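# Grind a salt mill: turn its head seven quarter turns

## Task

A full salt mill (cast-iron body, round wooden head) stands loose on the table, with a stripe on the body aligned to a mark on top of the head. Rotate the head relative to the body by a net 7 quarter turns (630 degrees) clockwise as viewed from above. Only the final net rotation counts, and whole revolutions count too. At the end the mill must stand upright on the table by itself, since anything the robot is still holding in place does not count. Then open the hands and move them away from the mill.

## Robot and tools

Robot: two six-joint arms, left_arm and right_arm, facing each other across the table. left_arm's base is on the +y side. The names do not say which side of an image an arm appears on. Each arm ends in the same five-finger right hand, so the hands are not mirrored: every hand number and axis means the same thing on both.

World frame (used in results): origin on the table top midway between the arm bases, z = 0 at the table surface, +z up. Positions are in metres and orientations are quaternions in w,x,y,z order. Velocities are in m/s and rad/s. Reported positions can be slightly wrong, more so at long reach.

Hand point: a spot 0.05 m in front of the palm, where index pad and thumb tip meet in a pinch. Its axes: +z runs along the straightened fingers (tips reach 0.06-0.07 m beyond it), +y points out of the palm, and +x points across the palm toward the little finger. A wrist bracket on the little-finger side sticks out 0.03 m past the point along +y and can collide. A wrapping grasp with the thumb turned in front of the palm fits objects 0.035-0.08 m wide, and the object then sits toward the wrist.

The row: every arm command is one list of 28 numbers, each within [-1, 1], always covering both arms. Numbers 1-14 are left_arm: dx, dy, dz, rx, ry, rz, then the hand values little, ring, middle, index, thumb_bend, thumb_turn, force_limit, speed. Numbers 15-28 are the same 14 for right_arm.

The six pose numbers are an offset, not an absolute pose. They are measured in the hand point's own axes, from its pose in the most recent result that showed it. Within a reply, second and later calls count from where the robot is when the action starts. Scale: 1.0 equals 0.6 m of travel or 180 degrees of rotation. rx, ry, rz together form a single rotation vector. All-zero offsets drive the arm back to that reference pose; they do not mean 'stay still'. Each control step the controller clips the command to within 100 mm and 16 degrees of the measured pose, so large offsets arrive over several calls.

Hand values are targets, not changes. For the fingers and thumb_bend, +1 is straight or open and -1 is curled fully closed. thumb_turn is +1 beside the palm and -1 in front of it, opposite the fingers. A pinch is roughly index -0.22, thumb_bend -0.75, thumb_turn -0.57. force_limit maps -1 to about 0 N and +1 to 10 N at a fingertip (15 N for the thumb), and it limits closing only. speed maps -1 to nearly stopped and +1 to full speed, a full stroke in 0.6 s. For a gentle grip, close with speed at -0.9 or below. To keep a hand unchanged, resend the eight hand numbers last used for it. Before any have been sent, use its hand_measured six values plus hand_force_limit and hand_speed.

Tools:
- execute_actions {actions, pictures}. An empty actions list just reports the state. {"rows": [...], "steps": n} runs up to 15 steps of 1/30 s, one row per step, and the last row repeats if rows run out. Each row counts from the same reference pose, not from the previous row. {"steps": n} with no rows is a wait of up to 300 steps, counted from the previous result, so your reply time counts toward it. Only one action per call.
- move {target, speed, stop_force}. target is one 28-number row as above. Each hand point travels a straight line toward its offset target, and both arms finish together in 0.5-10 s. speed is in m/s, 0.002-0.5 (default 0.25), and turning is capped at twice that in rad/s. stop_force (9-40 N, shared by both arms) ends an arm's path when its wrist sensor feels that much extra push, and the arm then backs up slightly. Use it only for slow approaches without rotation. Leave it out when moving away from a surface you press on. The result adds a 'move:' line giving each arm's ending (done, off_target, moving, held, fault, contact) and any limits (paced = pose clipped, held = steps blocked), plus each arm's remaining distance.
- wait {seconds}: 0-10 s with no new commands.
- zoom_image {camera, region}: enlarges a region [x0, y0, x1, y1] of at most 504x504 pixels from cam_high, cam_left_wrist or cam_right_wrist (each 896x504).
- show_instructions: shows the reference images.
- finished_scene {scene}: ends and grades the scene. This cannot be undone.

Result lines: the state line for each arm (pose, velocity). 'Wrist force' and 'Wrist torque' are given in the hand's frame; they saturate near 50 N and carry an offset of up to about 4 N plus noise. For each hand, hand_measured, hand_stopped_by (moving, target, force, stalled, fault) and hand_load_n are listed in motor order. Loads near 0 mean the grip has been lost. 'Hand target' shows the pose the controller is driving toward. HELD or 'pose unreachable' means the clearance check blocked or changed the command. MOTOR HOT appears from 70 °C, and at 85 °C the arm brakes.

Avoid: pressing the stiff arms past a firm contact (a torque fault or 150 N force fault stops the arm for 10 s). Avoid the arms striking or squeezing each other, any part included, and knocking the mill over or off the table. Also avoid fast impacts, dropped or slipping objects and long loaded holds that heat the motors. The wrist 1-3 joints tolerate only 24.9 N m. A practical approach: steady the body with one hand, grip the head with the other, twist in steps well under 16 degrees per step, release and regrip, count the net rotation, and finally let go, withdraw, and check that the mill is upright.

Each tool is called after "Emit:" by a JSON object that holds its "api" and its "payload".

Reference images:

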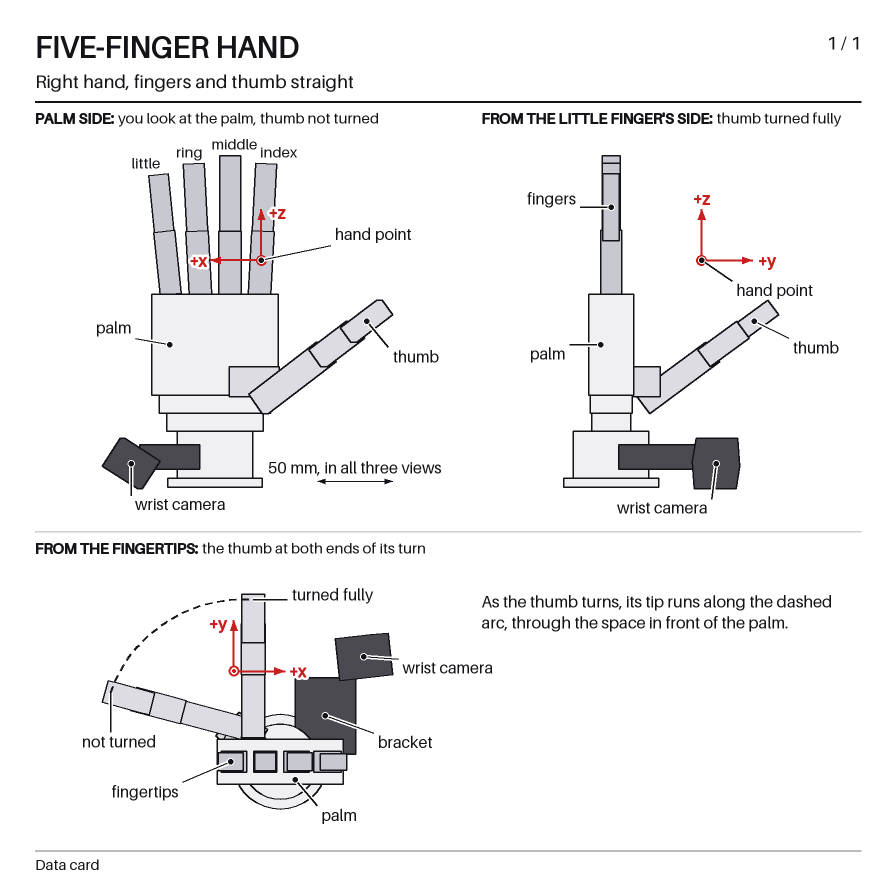

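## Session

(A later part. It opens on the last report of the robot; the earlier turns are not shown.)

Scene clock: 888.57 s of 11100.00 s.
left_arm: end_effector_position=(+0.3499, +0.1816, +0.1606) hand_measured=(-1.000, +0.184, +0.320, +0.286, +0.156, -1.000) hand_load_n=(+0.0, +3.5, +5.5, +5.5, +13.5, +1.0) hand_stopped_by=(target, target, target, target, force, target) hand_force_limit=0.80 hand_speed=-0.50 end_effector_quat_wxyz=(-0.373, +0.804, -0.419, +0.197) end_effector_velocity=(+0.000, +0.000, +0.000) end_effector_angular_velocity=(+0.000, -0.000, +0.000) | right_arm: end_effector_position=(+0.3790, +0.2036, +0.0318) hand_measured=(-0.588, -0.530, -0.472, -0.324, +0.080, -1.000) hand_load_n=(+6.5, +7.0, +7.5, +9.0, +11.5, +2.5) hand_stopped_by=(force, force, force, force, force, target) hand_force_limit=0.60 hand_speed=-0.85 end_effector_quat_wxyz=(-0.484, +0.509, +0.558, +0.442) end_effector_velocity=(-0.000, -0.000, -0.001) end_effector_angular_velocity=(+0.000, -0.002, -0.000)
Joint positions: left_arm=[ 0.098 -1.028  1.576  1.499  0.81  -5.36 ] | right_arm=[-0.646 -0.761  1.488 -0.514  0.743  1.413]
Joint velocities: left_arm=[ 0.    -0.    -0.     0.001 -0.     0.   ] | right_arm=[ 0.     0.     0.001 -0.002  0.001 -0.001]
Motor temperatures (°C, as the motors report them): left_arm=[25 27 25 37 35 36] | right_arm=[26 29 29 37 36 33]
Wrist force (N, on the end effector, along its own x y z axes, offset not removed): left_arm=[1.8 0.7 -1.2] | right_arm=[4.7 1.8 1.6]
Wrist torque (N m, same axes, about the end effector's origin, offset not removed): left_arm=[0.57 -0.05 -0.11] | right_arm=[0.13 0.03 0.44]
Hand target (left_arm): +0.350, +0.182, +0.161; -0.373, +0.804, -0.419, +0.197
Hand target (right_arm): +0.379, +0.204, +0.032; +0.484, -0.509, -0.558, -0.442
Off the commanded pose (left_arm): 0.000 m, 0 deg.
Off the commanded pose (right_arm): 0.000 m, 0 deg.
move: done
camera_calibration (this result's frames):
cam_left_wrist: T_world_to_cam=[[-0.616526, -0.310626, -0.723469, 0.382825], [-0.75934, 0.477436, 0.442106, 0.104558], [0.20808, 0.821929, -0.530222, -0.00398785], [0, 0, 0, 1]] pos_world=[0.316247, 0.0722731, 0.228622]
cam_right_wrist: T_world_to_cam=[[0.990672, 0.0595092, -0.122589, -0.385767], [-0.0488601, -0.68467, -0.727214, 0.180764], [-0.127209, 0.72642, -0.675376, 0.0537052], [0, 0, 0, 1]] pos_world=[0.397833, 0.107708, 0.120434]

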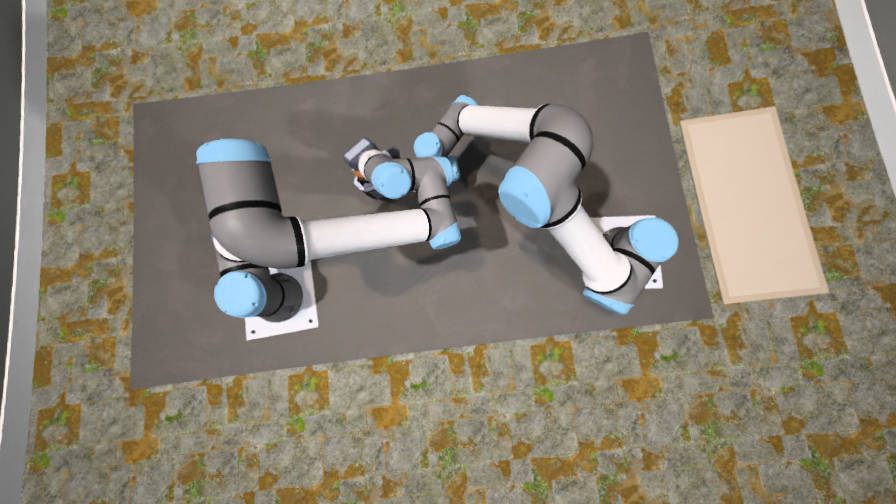

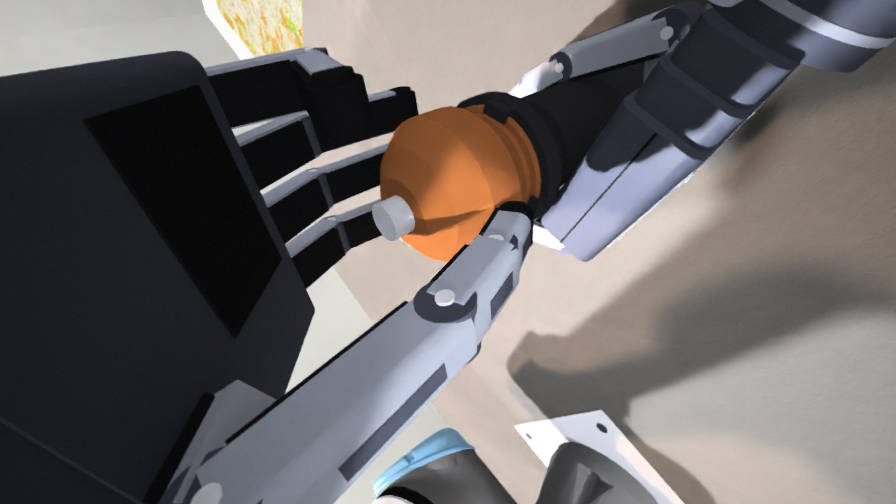

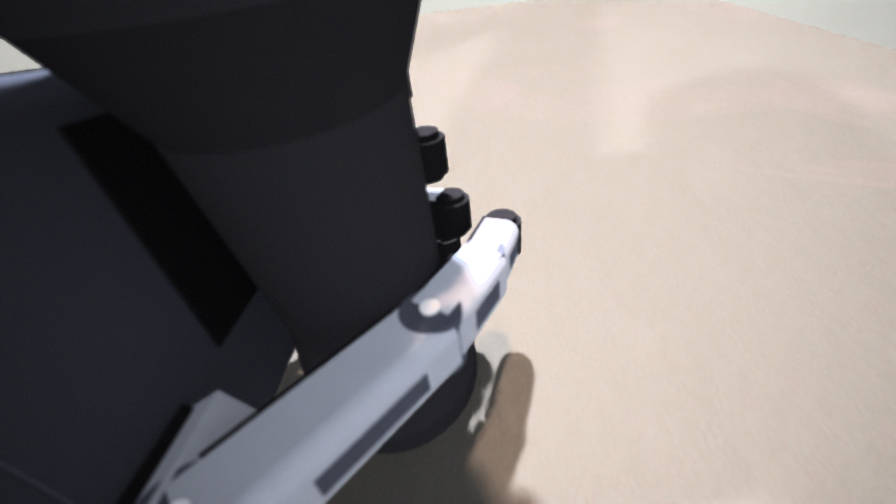

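The grip is balanced, and the measured line-to-stripe angle of about 58–60° matches 420°. I'm running the final stroke, then releasing and lifting the left hand for a check.

Emit:
{"api": "move", "payload": {"target": [-0.00024,-0.01034,0.01232,-0.00088,0.15043,0.12628,-1,0.184,0.318,0.284,0.13,-1,0.8,-0.5,0,0,0,0,0,0,-1,-1,-1,-1,-1,-1,0.6,-0.85], "speed": 0.25}}

Emit:
{"api": "move", "payload": {"target": [0.00035,-0.01045,0.01245,-0.00088,0.15043,0.12628,-1,0.184,0.318,0.284,0.13,-1,0.8,-0.5,0,0,0,0,0,0,-1,-1,-1,-1,-1,-1,0.6,-0.85], "speed": 0.25}}

Emit:
{"api": "move", "payload": {"target": [0.00035,-0.01045,0.01245,-0.00088,0.15043,0.12628,-1,0.184,0.318,0.284,0.13,-1,0.8,-0.5,0,0,0,0,0,0,-1,-1,-1,-1,-1,-1,0.6,-0.85], "speed": 0.25}}

Emit:
{"api": "move", "payload": {"target": [0.00035,-0.01045,0.01245,-0.00088,0.15043,0.12628,-1,0.184,0.318,0.284,0.13,-1,0.8,-0.5,0,0,0,0,0,0,-1,-1,-1,-1,-1,-1,0.6,-0.85], "speed": 0.25}}

Emit:
{"api": "move", "payload": {"target": [0.00035,-0.01045,0.01245,-0.00088,0.15043,0.12628,-1,0.184,0.318,0.284,0.13,-1,0.8,-0.5,0,0,0,0,0,0,-1,-1,-1,-1,-1,-1,0.6,-0.85], "speed": 0.25}}

Emit:
{"api": "move", "payload": {"target": [0.00035,-0.01045,0.01245,-0.00088,0.15043,0.12628,-1,0.184,0.318,0.284,0.13,-1,0.8,-0.5,0,0,0,0,0,0,-1,-1,-1,-1,-1,-1,0.6,-0.85], "speed": 0.25}}

Emit:
{"api": "move", "payload": {"target": [0.05065,-0.0746,-0.06667,0.0035,-0.5958,-0.5001,-1,0.45,0.55,0.55,0.7,-1,0.8,1,0,0,0,0,0,0,-1,-1,-1,-1,-1,-1,0.6,-0.85], "speed": 0.4}}

Emit:
{"api": "zoom_image", "payload": {"camera": "cam_left_wrist", "region": [460, 30, 720, 230]}}

Scene clock: 958.23 s of 11100.00 s.
left_arm: end_effector_position=(+0.3577, +0.1872, +0.1608) hand_measured=(-1.000, +0.184, +0.320, +0.286, +0.158, -1.000) hand_load_n=(+0.0, +4.0, +6.5, +5.0, +13.5, -3.5) hand_stopped_by=(target, target, target, target, force, target) hand_force_limit=0.80 hand_speed=-0.50 end_effector_quat_wxyz=(-0.296, +0.640, -0.642, +0.301) end_effector_velocity=(+0.000, +0.001, -0.000) end_effector_angular_velocity=(-0.002, +0.004, -0.014) | right_arm: end_effector_position=(+0.3790, +0.2036, +0.0318) hand_measured=(-0.588, -0.530, -0.472, -0.324, +0.080, -1.000) hand_load_n=(+6.5, +7.0, +7.0, +8.5, +11.5, +2.0) hand_stopped_by=(force, force, force, force, force, target) hand_force_limit=0.60 hand_speed=-0.85 end_effector_quat_wxyz=(-0.484, +0.509, +0.558, +0.442) end_effector_velocity=(-0.000, -0.000, -0.000) end_effector_angular_velocity=(-0.000, +0.000, +0.000)
Joint positions: left_arm=[ 0.036 -1.283  1.788  0.942  0.705 -4.557] | right_arm=[-0.646 -0.761  1.488 -0.514  0.743  1.413]
Joint velocities: left_arm=[ 0.003 -0.009  0.005 -0.017  0.007  0.025] | right_arm=[ 0.     0.     0.     0.001 -0.    -0.   ]
Motor temperatures (°C, as the motors report them): left_arm=[25 27 25 37 35 36] | right_arm=[26 29 30 37 36 33]
Wrist force (N, on the end effector, along its own x y z axes, offset not removed): left_arm=[2.7 -2.7 2.8] | right_arm=[2.8 -1.0 2.7]
Wrist torque (N m, same axes, about the end effector's origin, offset not removed): left_arm=[0.65 -0.19 -0.39] | right_arm=[-0.36 0.14 0.10]
Hand target (left_arm): +0.358, +0.187, +0.161; -0.296, +0.639, -0.643, +0.301
Hand target (right_arm): +0.379, +0.204, +0.032; +0.484, -0.509, -0.558, -0.442
Off the commanded pose (left_arm): 0.000 m, 0 deg.
Off the commanded pose (right_arm): 0.000 m, 0 deg.
After step 90, 64.83 s passed at rest.
move: done
camera_calibration (this result's frames):
cam_left_wrist: T_world_to_cam=[[-0.682266, 0.101386, -0.72404, 0.335958], [-0.345476, 0.828085, 0.441499, -0.105871], [0.644328, 0.551358, -0.529948, -0.115578], [0, 0, 0, 1]] pos_world=[0.267108, 0.117334, 0.228738]
cam_right_wrist: T_world_to_cam=[[0.990672, 0.0595092, -0.122589, -0.385767], [-0.04886, -0.68467, -0.727214, 0.180764], [-0.127209, 0.72642, -0.675376, 0.0537052], [0, 0, 0, 1]] pos_world=[0.397833, 0.107708, 0.120434]

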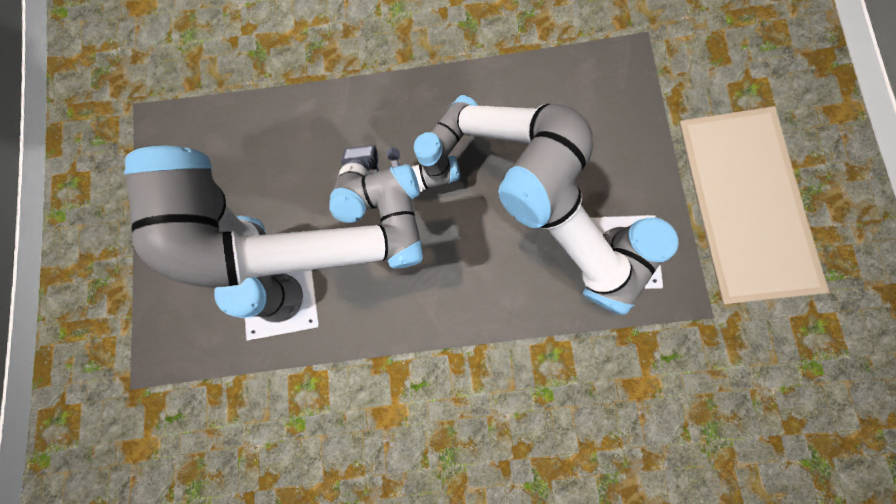

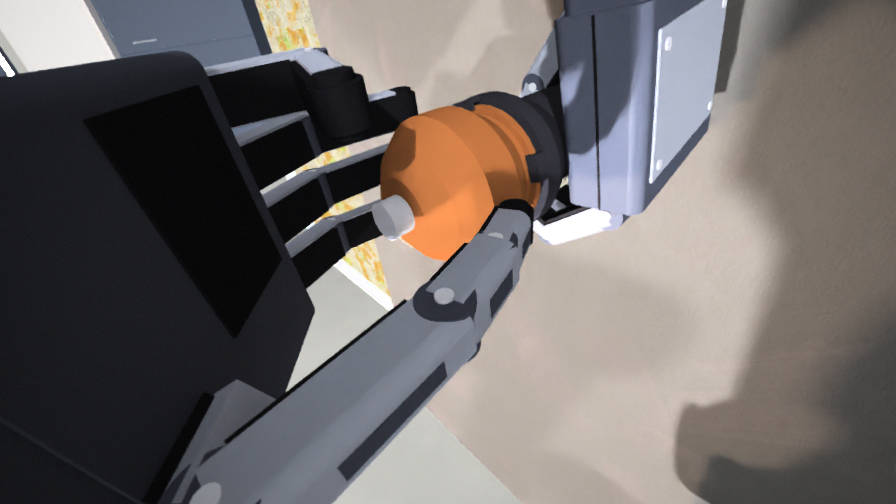

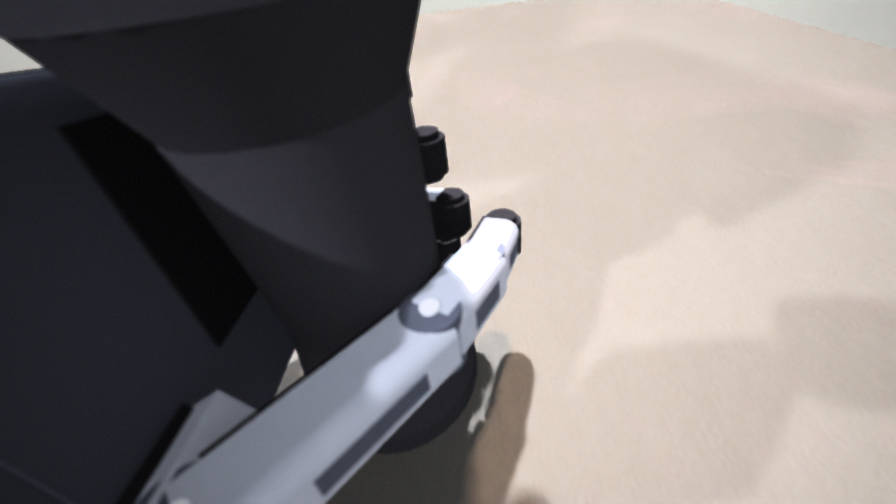

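Scene clock: 960.07 s of 11100.00 s.
left_arm: end_effector_position=(+0.3675, +0.1870, +0.1609) hand_measured=(-1.000, +0.184, +0.320, +0.286, +0.158, -1.000) hand_load_n=(+0.0, +3.5, +6.5, +6.0, +13.5, -5.0) hand_stopped_by=(target, target, target, target, force, target) hand_force_limit=0.80 hand_speed=-0.50 end_effector_quat_wxyz=(-0.192, +0.415, -0.806, +0.377) end_effector_velocity=(+0.000, +0.001, -0.001) end_effector_angular_velocity=(+0.002, +0.004, -0.013) | right_arm: end_effector_position=(+0.3790, +0.2036, +0.0318) hand_measured=(-0.588, -0.530, -0.472, -0.324, +0.080, -1.000) hand_load_n=(+7.0, +7.5, +7.5, +8.5, +11.5, +2.5) hand_stopped_by=(force, force, force, force, force, target) hand_force_limit=0.60 hand_speed=-0.85 end_effector_quat_wxyz=(-0.484, +0.509, +0.558, +0.442) end_effector_velocity=(+0.000, +0.000, +0.001) end_effector_angular_velocity=(+0.001, -0.002, +0.000)
Joint positions: left_arm=[ 0.141 -1.562  1.965  0.449  1.024 -3.683] | right_arm=[-0.646 -0.761  1.488 -0.514  0.743  1.413]
Joint velocities: left_arm=[ 0.008 -0.003  0.003 -0.005  0.016  0.015] | right_arm=[ 0.    -0.    -0.001 -0.001  0.    -0.001]
Motor temperatures (°C, as the motors report them): left_arm=[25 27 25 37 35 36] | right_arm=[26 29 30 37 36 33]
Wrist force (N, on the end effector, along its own x y z axes, offset not removed): left_arm=[3.3 -3.7 1.6] | right_arm=[-0.2 2.6 6.5]
Wrist torque (N m, same axes, about the end effector's origin, offset not removed): left_arm=[1.15 -0.18 -0.43] | right_arm=[-0.32 0.27 0.38]
Hand target (left_arm): +0.368, +0.187, +0.161; +0.191, -0.415, +0.806, -0.377
Hand target (right_arm): +0.379, +0.204, +0.032; +0.484, -0.509, -0.558, -0.442
Off the commanded pose (left_arm): 0.000 m, 0 deg.
Off the commanded pose (right_arm): 0.000 m, 0 deg.
move: done
camera_calibration (this result's frames):
cam_left_wrist: T_world_to_cam=[[-0.498654, 0.476249, -0.724245, 0.205218], [0.195256, 0.875779, 0.441459, -0.309995], [0.844523, 0.0787223, -0.529702, -0.106955], [0, 0, 0, 1]] pos_world=[0.253187, 0.182172, 0.228824]
cam_right_wrist: T_world_to_cam=[[0.990672, 0.0595092, -0.122589, -0.385767], [-0.04886, -0.68467, -0.727214, 0.180764], [-0.127209, 0.72642, -0.675376, 0.0537052], [0, 0, 0, 1]] pos_world=[0.397833, 0.107708, 0.120434]

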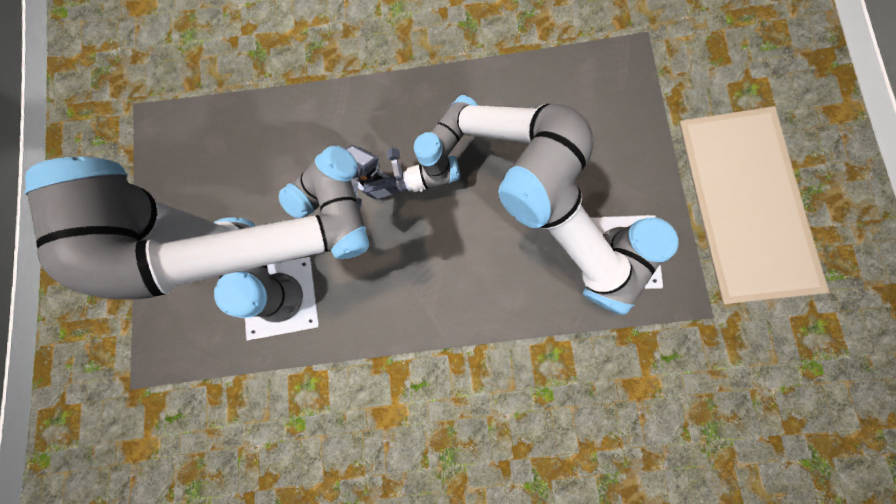

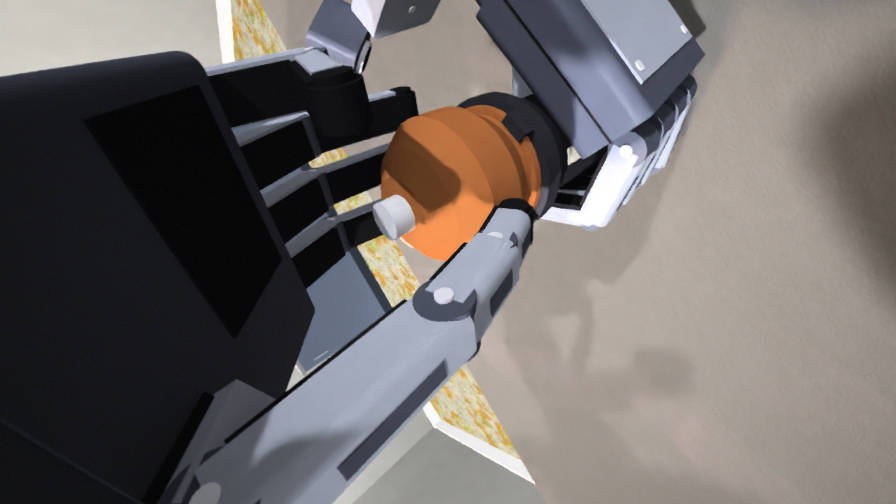

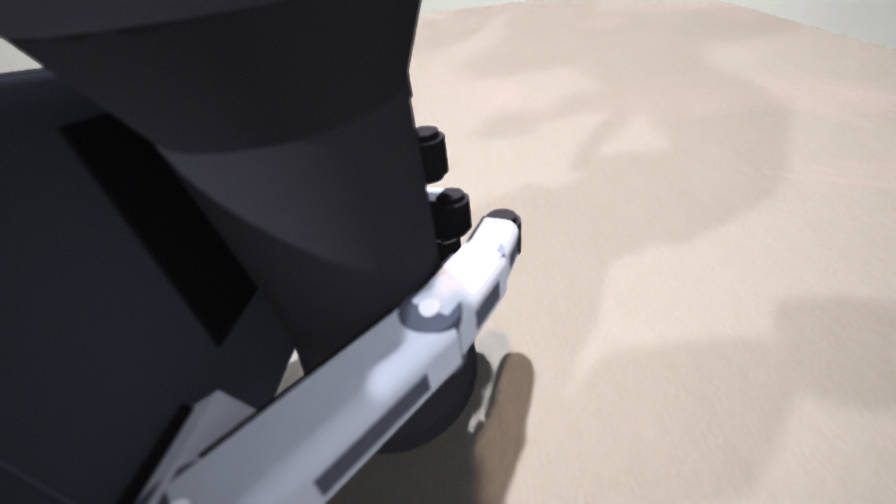

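Scene clock: 961.90 s of 11100.00 s.
left_arm: end_effector_position=(+0.3755, +0.1811, +0.1609) hand_measured=(-1.000, +0.184, +0.320, +0.286, +0.158, -1.000) hand_load_n=(+0.0, +3.0, +6.5, +6.0, +13.0, -4.0) hand_stopped_by=(target, target, target, target, force, target) hand_force_limit=0.80 hand_speed=-0.50 end_effector_quat_wxyz=(-0.069, +0.152, -0.894, +0.417) end_effector_velocity=(+0.000, +0.000, -0.000) end_effector_angular_velocity=(+0.002, +0.003, -0.013) | right_arm: end_effector_position=(+0.3790, +0.2036, +0.0318) hand_measured=(-0.588, -0.530, -0.472, -0.324, +0.080, -1.000) hand_load_n=(+6.5, +7.5, +7.5, +9.0, +11.5, +2.5) hand_stopped_by=(force, force, force, force, force, target) hand_force_limit=0.60 hand_speed=-0.85 end_effector_quat_wxyz=(-0.484, +0.509, +0.558, +0.442) end_effector_velocity=(-0.000, -0.000, -0.000) end_effector_angular_velocity=(-0.001, +0.001, -0.001)
Joint positions: left_arm=[ 0.447 -1.584  1.959  0.331  1.704 -3.034] | right_arm=[-0.646 -0.761  1.488 -0.514  0.743  1.413]
Joint velocities: left_arm=[ 0.01   0.005 -0.005  0.004  0.018  0.014] | right_arm=[-0.    -0.     0.001  0.001  0.001  0.   ]
Motor temperatures (°C, as the motors report them): left_arm=[25 27 25 37 35 36] | right_arm=[26 29 30 37 36 33]
Wrist force (N, on the end effector, along its own x y z axes, offset not removed): left_arm=[0.0 -3.0 3.9] | right_arm=[-0.2 4.1 4.0]
Wrist torque (N m, same axes, about the end effector's origin, offset not removed): left_arm=[0.56 0.20 -0.45] | right_arm=[-0.22 0.49 0.37]
Hand target (left_arm): +0.375, +0.181, +0.161; +0.068, -0.151, +0.894, -0.417
Hand target (right_arm): +0.379, +0.204, +0.032; +0.484, -0.509, -0.558, -0.442
Off the commanded pose (left_arm): 0.000 m, 0 deg.
Off the commanded pose (right_arm): 0.000 m, 0 deg.
move: done
camera_calibration (this result's frames):
cam_left_wrist: T_world_to_cam=[[-0.131861, 0.676767, -0.724292, 0.0379275], [0.664729, 0.602406, 0.441862, -0.433244], [0.735356, -0.423194, -0.529301, 0.018624], [0, 0, 0, 1]] pos_world=[0.279296, 0.243202, 0.228762]
cam_right_wrist: T_world_to_cam=[[0.990672, 0.0595088, -0.122589, -0.385768], [-0.0488602, -0.68467, -0.727214, 0.180764], [-0.127208, 0.72642, -0.675376, 0.0537051], [0, 0, 0, 1]] pos_world=[0.397833, 0.107708, 0.120434]

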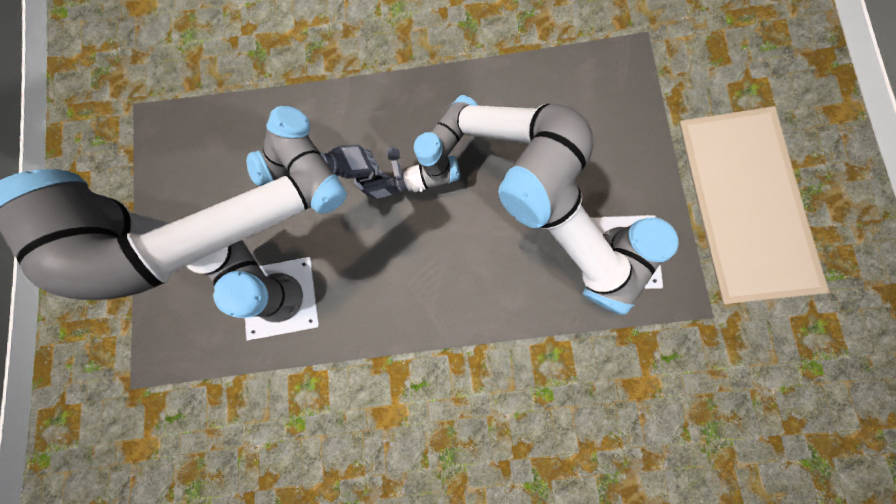

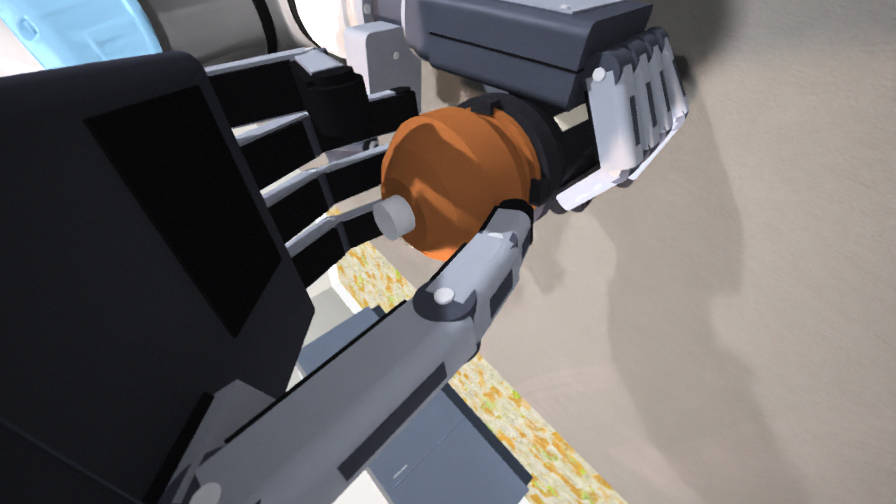

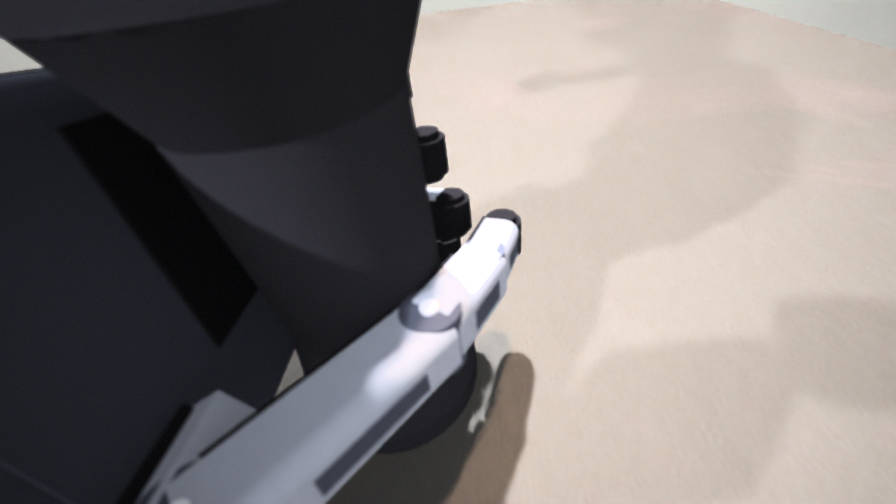

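Scene clock: 963.73 s of 11100.00 s.
left_arm: end_effector_position=(+0.3785, +0.1719, +0.1607) hand_measured=(-1.000, +0.184, +0.320, +0.286, +0.158, -1.000) hand_load_n=(+0.0, +2.5, +6.0, +5.5, +13.0, -3.5) hand_stopped_by=(target, target, target, target, force, target) hand_force_limit=0.80 hand_speed=-0.50 end_effector_quat_wxyz=(-0.060, +0.126, +0.898, -0.418) end_effector_velocity=(-0.000, +0.000, -0.000) end_effector_angular_velocity=(+0.005, +0.003, -0.015) | right_arm: end_effector_position=(+0.3790, +0.2036, +0.0318) hand_measured=(-0.588, -0.530, -0.472, -0.324, +0.080, -1.000) hand_load_n=(+6.0, +7.0, +7.0, +9.0, +11.5, +3.0) hand_stopped_by=(force, force, force, force, force, target) hand_force_limit=0.60 hand_speed=-0.85 end_effector_quat_wxyz=(-0.484, +0.509, +0.558, +0.442) end_effector_velocity=(+0.000, -0.000, -0.000) end_effector_angular_velocity=(+0.000, +0.001, -0.000)
Joint positions: left_arm=[ 0.697 -1.331  1.74   0.619  2.292 -2.316] | right_arm=[-0.646 -0.761  1.488 -0.514  0.743  1.413]
Joint velocities: left_arm=[ 0.004  0.011 -0.009  0.019  0.009  0.023] | right_arm=[-0.     0.    -0.    -0.    -0.     0.001]
Motor temperatures (°C, as the motors report them): left_arm=[25 27 25 37 35 36] | right_arm=[26 29 30 37 36 33]
Wrist force (N, on the end effector, along its own x y z axes, offset not removed): left_arm=[1.6 0.5 -1.3] | right_arm=[0.2 5.5 -0.8]
Wrist torque (N m, same axes, about the end effector's origin, offset not removed): left_arm=[0.78 -0.04 -0.22] | right_arm=[0.32 0.60 0.44]
Hand target (left_arm): +0.379, +0.172, +0.161; -0.061, +0.127, +0.898, -0.418
Hand target (right_arm): +0.379, +0.204, +0.032; +0.484, -0.509, -0.558, -0.442
Off the commanded pose (left_arm): 0.000 m, 0 deg.
Off the commanded pose (right_arm): 0.000 m, 0 deg.
move: done
camera_calibration (this result's frames):
cam_left_wrist: T_world_to_cam=[[0.283585, 0.628798, -0.724011, -0.104545], [0.890287, 0.107908, 0.44243, -0.430063], [0.356326, -0.770045, -0.52921, 0.215427], [0, 0, 0, 1]] pos_world=[0.335765, 0.278033, 0.228587]
cam_right_wrist: T_world_to_cam=[[0.990672, 0.0595091, -0.122589, -0.385768], [-0.04886, -0.68467, -0.727214, 0.180764], [-0.127209, 0.72642, -0.675376, 0.0537051], [0, 0, 0, 1]] pos_world=[0.397833, 0.107708, 0.120434]

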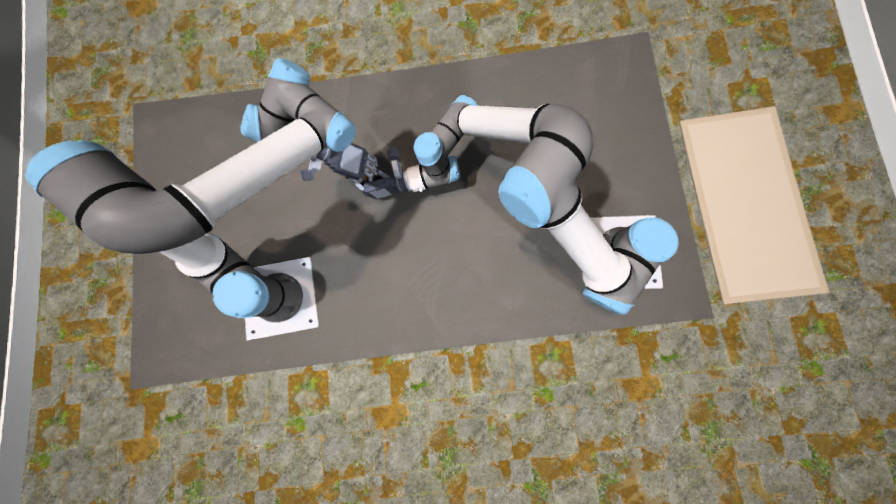

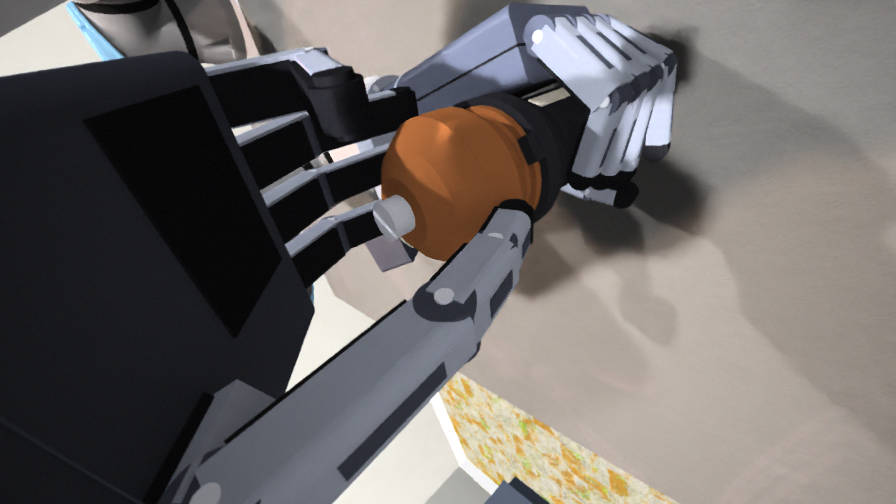

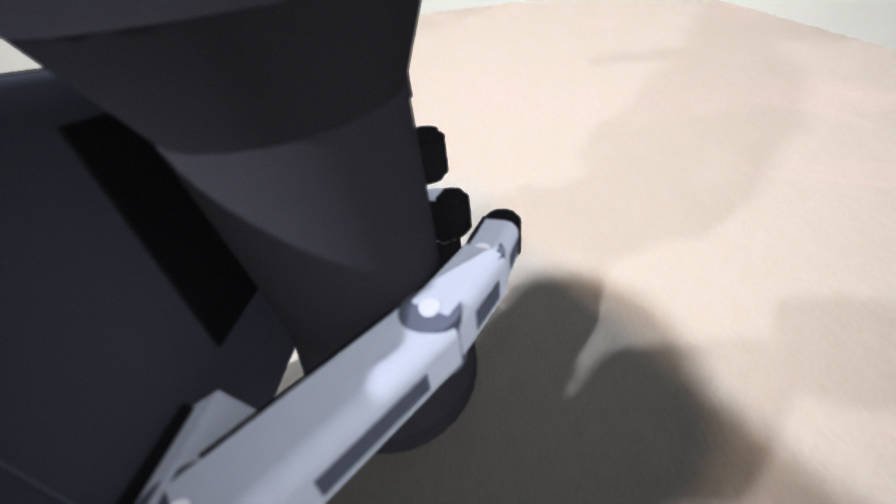

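Scene clock: 965.57 s of 11100.00 s.
left_arm: end_effector_position=(+0.3754, +0.1626, +0.1606) hand_measured=(-1.000, +0.184, +0.320, +0.286, +0.158, -1.000) hand_load_n=(+0.0, +2.5, +5.0, +5.0, +13.5, -5.0) hand_stopped_by=(target, target, target, target, force, target) hand_force_limit=0.80 hand_speed=-0.50 end_effector_quat_wxyz=(-0.184, +0.392, +0.817, -0.380) end_effector_velocity=(+0.000, +0.000, +0.000) end_effector_angular_velocity=(+0.001, +0.002, -0.017) | right_arm: end_effector_position=(+0.3790, +0.2036, +0.0318) hand_measured=(-0.588, -0.530, -0.472, -0.324, +0.080, -1.000) hand_load_n=(+6.0, +6.5, +7.0, +8.5, +11.5, +3.0) hand_stopped_by=(force, force, force, force, force, target) hand_force_limit=0.60 hand_speed=-0.85 end_effector_quat_wxyz=(-0.484, +0.509, +0.558, +0.442) end_effector_velocity=(+0.000, +0.000, +0.000) end_effector_angular_velocity=(+0.001, +0.000, +0.000)
Joint positions: left_arm=[ 0.76  -1.02   1.48   1.284  2.429 -1.347] | right_arm=[-0.646 -0.761  1.488 -0.514  0.743  1.413]
Joint velocities: left_arm=[ 0.001  0.009 -0.008  0.022 -0.002  0.028] | right_arm=[-0.     0.    -0.    -0.001 -0.     0.001]
Motor temperatures (°C, as the motors report them): left_arm=[25 27 25 37 35 36] | right_arm=[26 29 30 37 36 33]
Wrist force (N, on the end effector, along its own x y z axes, offset not removed): left_arm=[1.6 -1.6 -7.6] | right_arm=[0.9 1.1 -6.9]
Wrist torque (N m, same axes, about the end effector's origin, offset not removed): left_arm=[0.86 -0.06 -0.39] | right_arm=[0.04 0.84 0.09]
Hand target (left_arm): +0.375, +0.163, +0.161; -0.185, +0.393, +0.817, -0.380
Hand target (right_arm): +0.379, +0.204, +0.032; +0.484, -0.509, -0.558, -0.442
Off the commanded pose (left_arm): 0.000 m, 0 deg.
Off the commanded pose (right_arm): 0.000 m, 0 deg.
move: done
camera_calibration (this result's frames):
cam_left_wrist: T_world_to_cam=[[0.595297, 0.349705, -0.723414, -0.169694], [0.788662, -0.426555, 0.442789, -0.301237], [-0.15373, -0.83412, -0.529727, 0.4113], [0, 0, 0, 1]] pos_world=[0.401821, 0.273923, 0.228502]
cam_right_wrist: T_world_to_cam=[[0.990672, 0.0595089, -0.122589, -0.385768], [-0.0488601, -0.68467, -0.727214, 0.180764], [-0.127209, 0.72642, -0.675376, 0.0537051], [0, 0, 0, 1]] pos_world=[0.397833, 0.107708, 0.120434]

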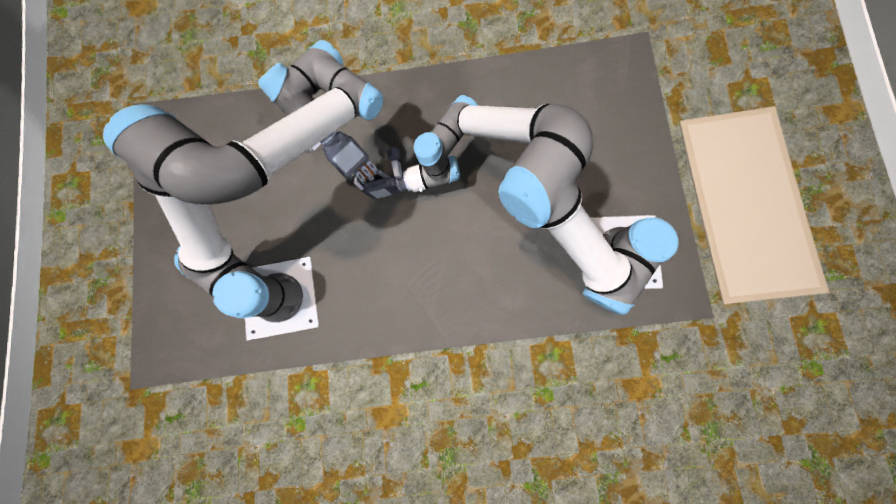

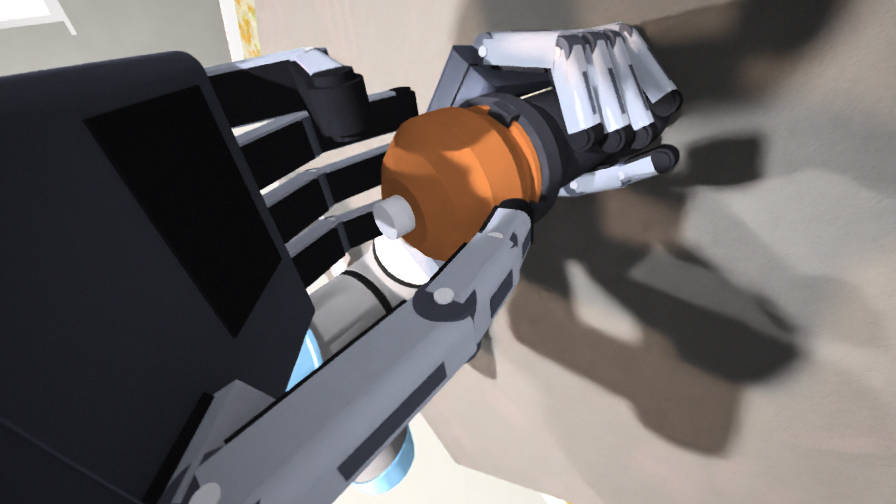

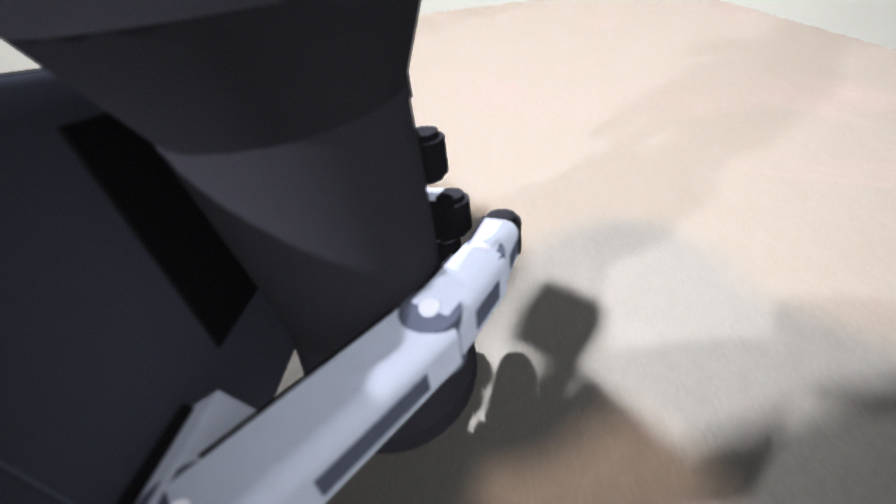

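Scene clock: 967.37 s of 11100.00 s.
left_arm: end_effector_position=(+0.3675, +0.1568, +0.1606) hand_measured=(-1.000, +0.184, +0.320, +0.286, +0.158, -1.000) hand_load_n=(+0.0, +2.5, +5.0, +4.5, +13.5, -6.0) hand_stopped_by=(target, target, target, target, force, target) hand_force_limit=0.80 hand_speed=-0.50 end_effector_quat_wxyz=(-0.291, +0.622, +0.660, -0.306) end_effector_velocity=(+0.000, -0.000, -0.000) end_effector_angular_velocity=(+0.000, +0.001, -0.013) | right_arm: end_effector_position=(+0.3790, +0.2036, +0.0318) hand_measured=(-0.588, -0.530, -0.472, -0.324, +0.080, -1.000) hand_load_n=(+5.5, +6.5, +7.0, +8.5, +11.5, +2.5) hand_stopped_by=(force, force, force, force, force, target) hand_force_limit=0.60 hand_speed=-0.85 end_effector_quat_wxyz=(-0.484, +0.509, +0.558, +0.442) end_effector_velocity=(+0.000, +0.000, +0.001) end_effector_angular_velocity=(+0.001, -0.002, -0.000)
Joint positions: left_arm=[ 0.7   -0.838  1.29   1.774  2.193 -0.653] | right_arm=[-0.646 -0.761  1.488 -0.514  0.743  1.413]
Joint velocities: left_arm=[-0.001  0.004 -0.005  0.009 -0.007  0.012] | right_arm=[-0.    -0.001 -0.    -0.     0.    -0.001]
Motor temperatures (°C, as the motors report them): left_arm=[25 27 25 37 35 36] | right_arm=[26 29 30 37 36 33]
Wrist force (N, on the end effector, along its own x y z axes, offset not removed): left_arm=[2.3 -1.5 -5.7] | right_arm=[2.9 0.3 -7.2]
Wrist torque (N m, same axes, about the end effector's origin, offset not removed): left_arm=[0.25 0.24 -0.63] | right_arm=[0.21 0.81 -0.05]
Hand target (left_arm): +0.368, +0.157, +0.161; -0.291, +0.622, +0.659, -0.306
Hand target (right_arm): +0.379, +0.204, +0.032; +0.484, -0.509, -0.558, -0.442
Off the commanded pose (left_arm): 0.000 m, 0 deg.
Off the commanded pose (right_arm): 0.000 m, 0 deg.
move: done
camera_calibration (this result's frames):
cam_left_wrist: T_world_to_cam=[[0.688163, -0.0582242, -0.723216, -0.133168], [0.397076, -0.804034, 0.442561, -0.0944111], [-0.607258, -0.591726, -0.530187, 0.533999], [0, 0, 0, 1]] pos_world=[0.453405, 0.232317, 0.228592]
cam_right_wrist: T_world_to_cam=[[0.990672, 0.0595093, -0.122589, -0.385768], [-0.0488599, -0.68467, -0.727214, 0.180764], [-0.127209, 0.72642, -0.675376, 0.0537052], [0, 0, 0, 1]] pos_world=[0.397833, 0.107708, 0.120434]

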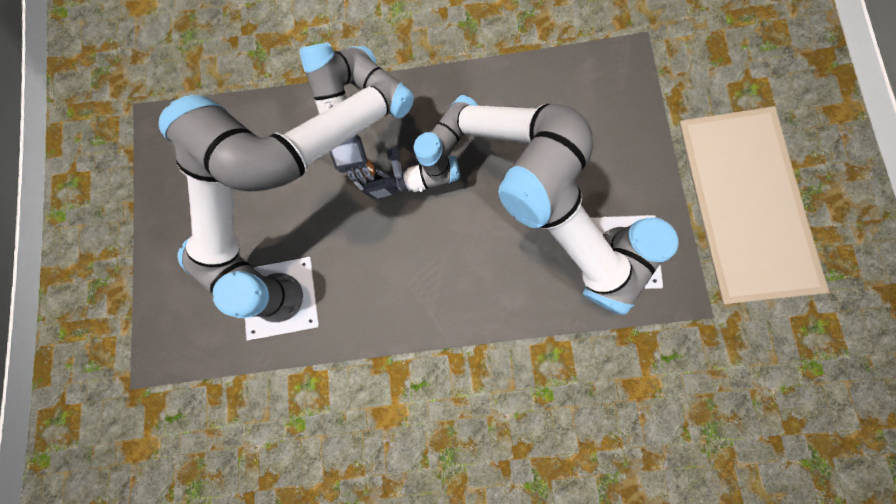

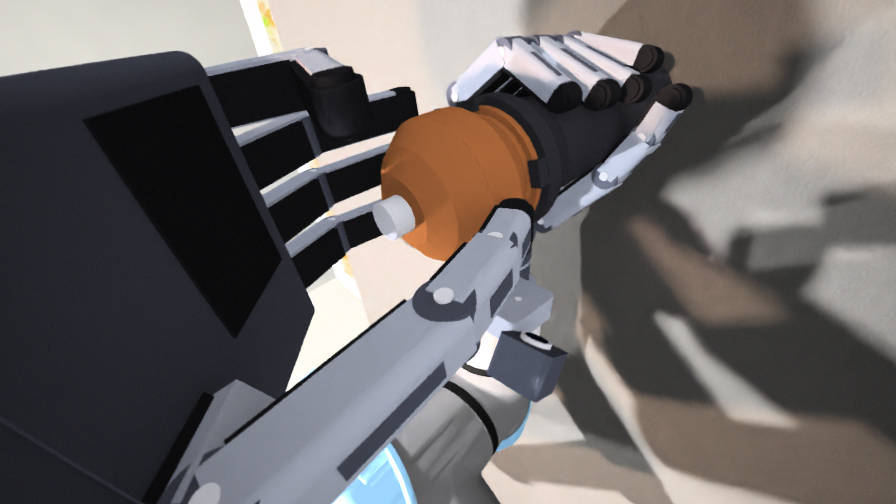

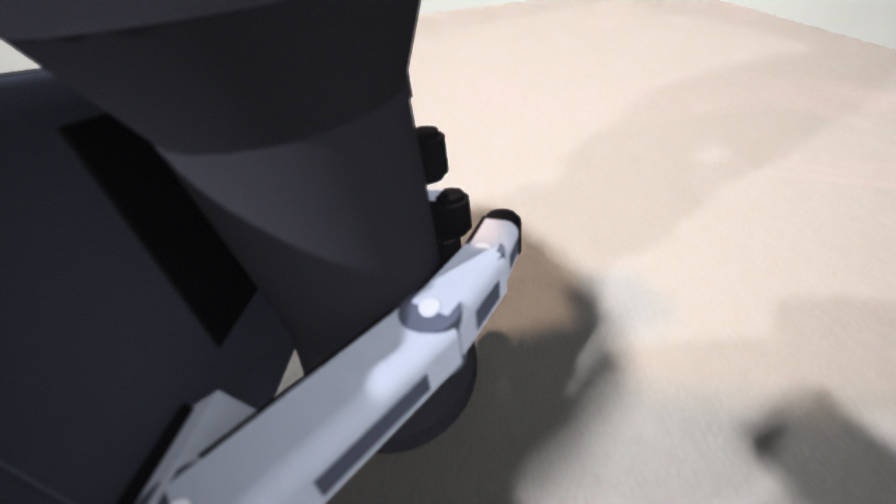

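Scene clock: 971.13 s of 11100.00 s.
left_arm: end_effector_position=(+0.3677, +0.1868, +0.2212) hand_measured=(-1.000, +0.450, +0.550, +0.550, +0.700, -1.000) hand_load_n=(+0.0, +0.0, +0.0, +0.0, +0.0, +0.0) hand_stopped_by=(target, target, target, target, target, target) hand_force_limit=0.80 hand_speed=1.00 end_effector_quat_wxyz=(-0.188, +0.408, -0.809, +0.379) end_effector_velocity=(+0.000, +0.000, -0.000) end_effector_angular_velocity=(+0.003, +0.001, +0.014) | right_arm: end_effector_position=(+0.3790, +0.2036, +0.0318) hand_measured=(-0.588, -0.530, -0.472, -0.324, +0.080, -1.000) hand_load_n=(+6.5, +7.0, +7.5, +9.0, +11.5, +3.0) hand_stopped_by=(force, force, force, force, force, target) hand_force_limit=0.60 hand_speed=-0.85 end_effector_quat_wxyz=(-0.484, +0.509, +0.558, +0.442) end_effector_velocity=(+0.000, -0.000, +0.000) end_effector_angular_velocity=(+0.000, -0.001, -0.001)
Joint positions: left_arm=[ 0.147 -1.616  1.854  0.601  1.04  -3.661] | right_arm=[-0.646 -0.761  1.488 -0.514  0.743  1.413]
Joint velocities: left_arm=[-0.004  0.006 -0.004  0.009 -0.012 -0.015] | right_arm=[-0.     0.    -0.     0.     0.001 -0.001]
Motor temperatures (°C, as the motors report them): left_arm=[25 27 25 37 35 36] | right_arm=[26 29 30 37 36 33]
Wrist force (N, on the end effector, along its own x y z axes, offset not removed): left_arm=[-1.3 1.9 -1.9] | right_arm=[3.0 3.0 2.7]
Wrist torque (N m, same axes, about the end effector's origin, offset not removed): left_arm=[0.71 0.16 -0.35] | right_arm=[0.27 0.16 0.42]
Hand target (left_arm): +0.368, +0.187, +0.221; +0.189, -0.408, +0.809, -0.379
Hand target (right_arm): +0.379, +0.204, +0.032; +0.484, -0.509, -0.558, -0.442
Off the commanded pose (left_arm): 0.001 m, 0 deg.
Off the commanded pose (right_arm): 0.000 m, 0 deg.
move: done
camera_calibration (this result's frames):
cam_left_wrist: T_world_to_cam=[[-0.488527, 0.484502, -0.725671, 0.244126], [0.211249, 0.872601, 0.440387, -0.34156], [0.84659, 0.0618433, -0.52864, -0.0729579], [0, 0, 0, 1]] pos_world=[0.253182, 0.184278, 0.289006]
cam_right_wrist: T_world_to_cam=[[0.990672, 0.0595092, -0.122589, -0.385768], [-0.0488599, -0.68467, -0.727214, 0.180764], [-0.127209, 0.72642, -0.675376, 0.0537052], [0, 0, 0, 1]] pos_world=[0.397833, 0.107708, 0.120434]

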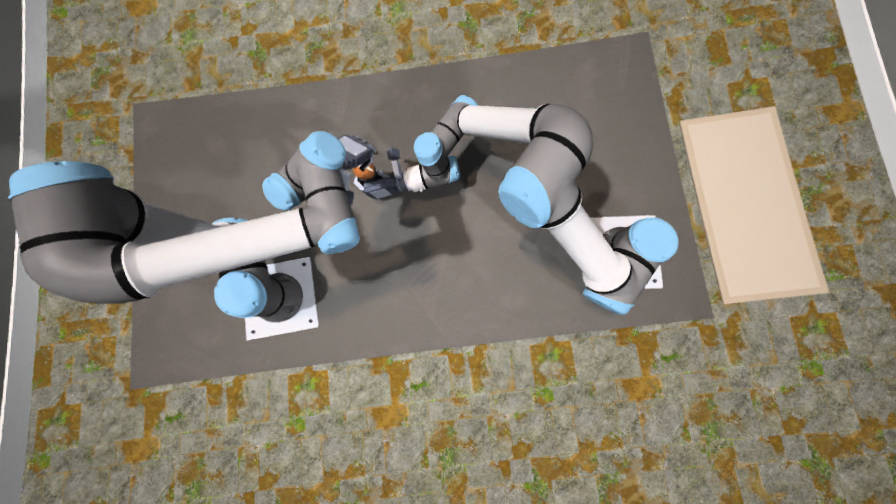

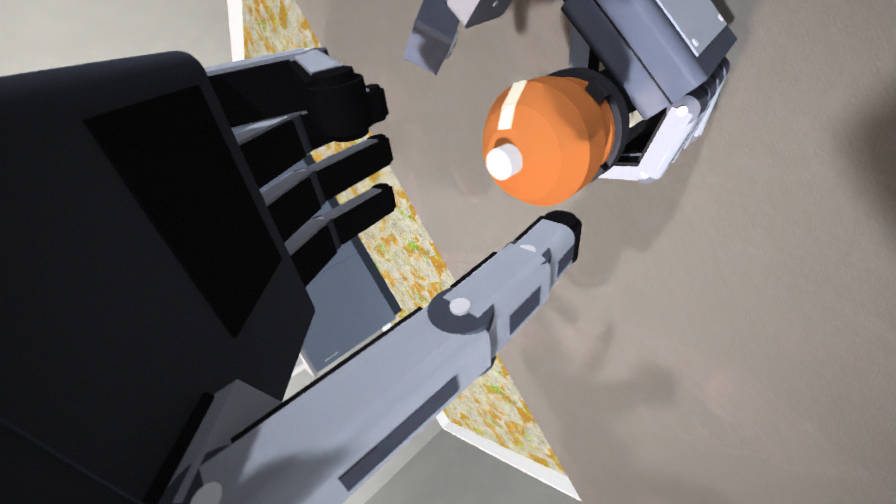

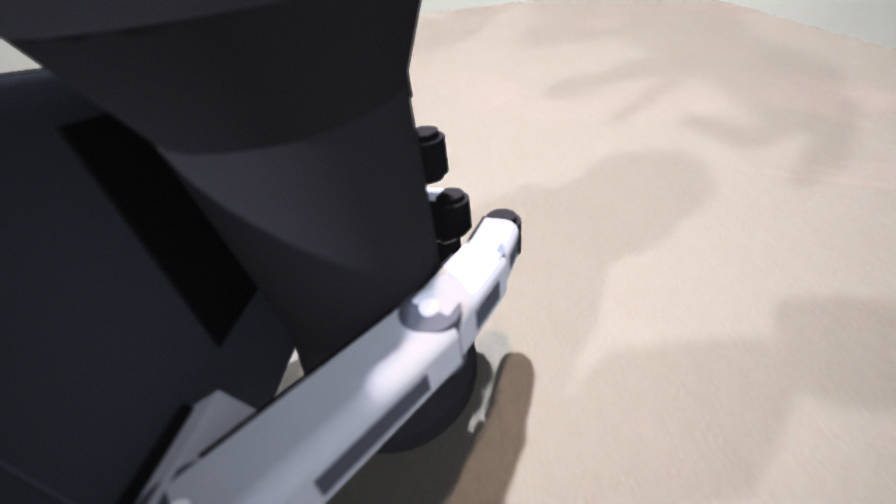

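Region (460, 30, 720, 230) of cam_left_wrist's 896x504 image, scaled by 1.938, with more detail than that image has; it fills the top 388 rows of this view, and the rest is white.

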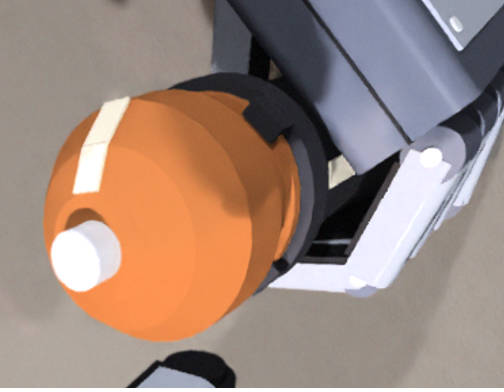

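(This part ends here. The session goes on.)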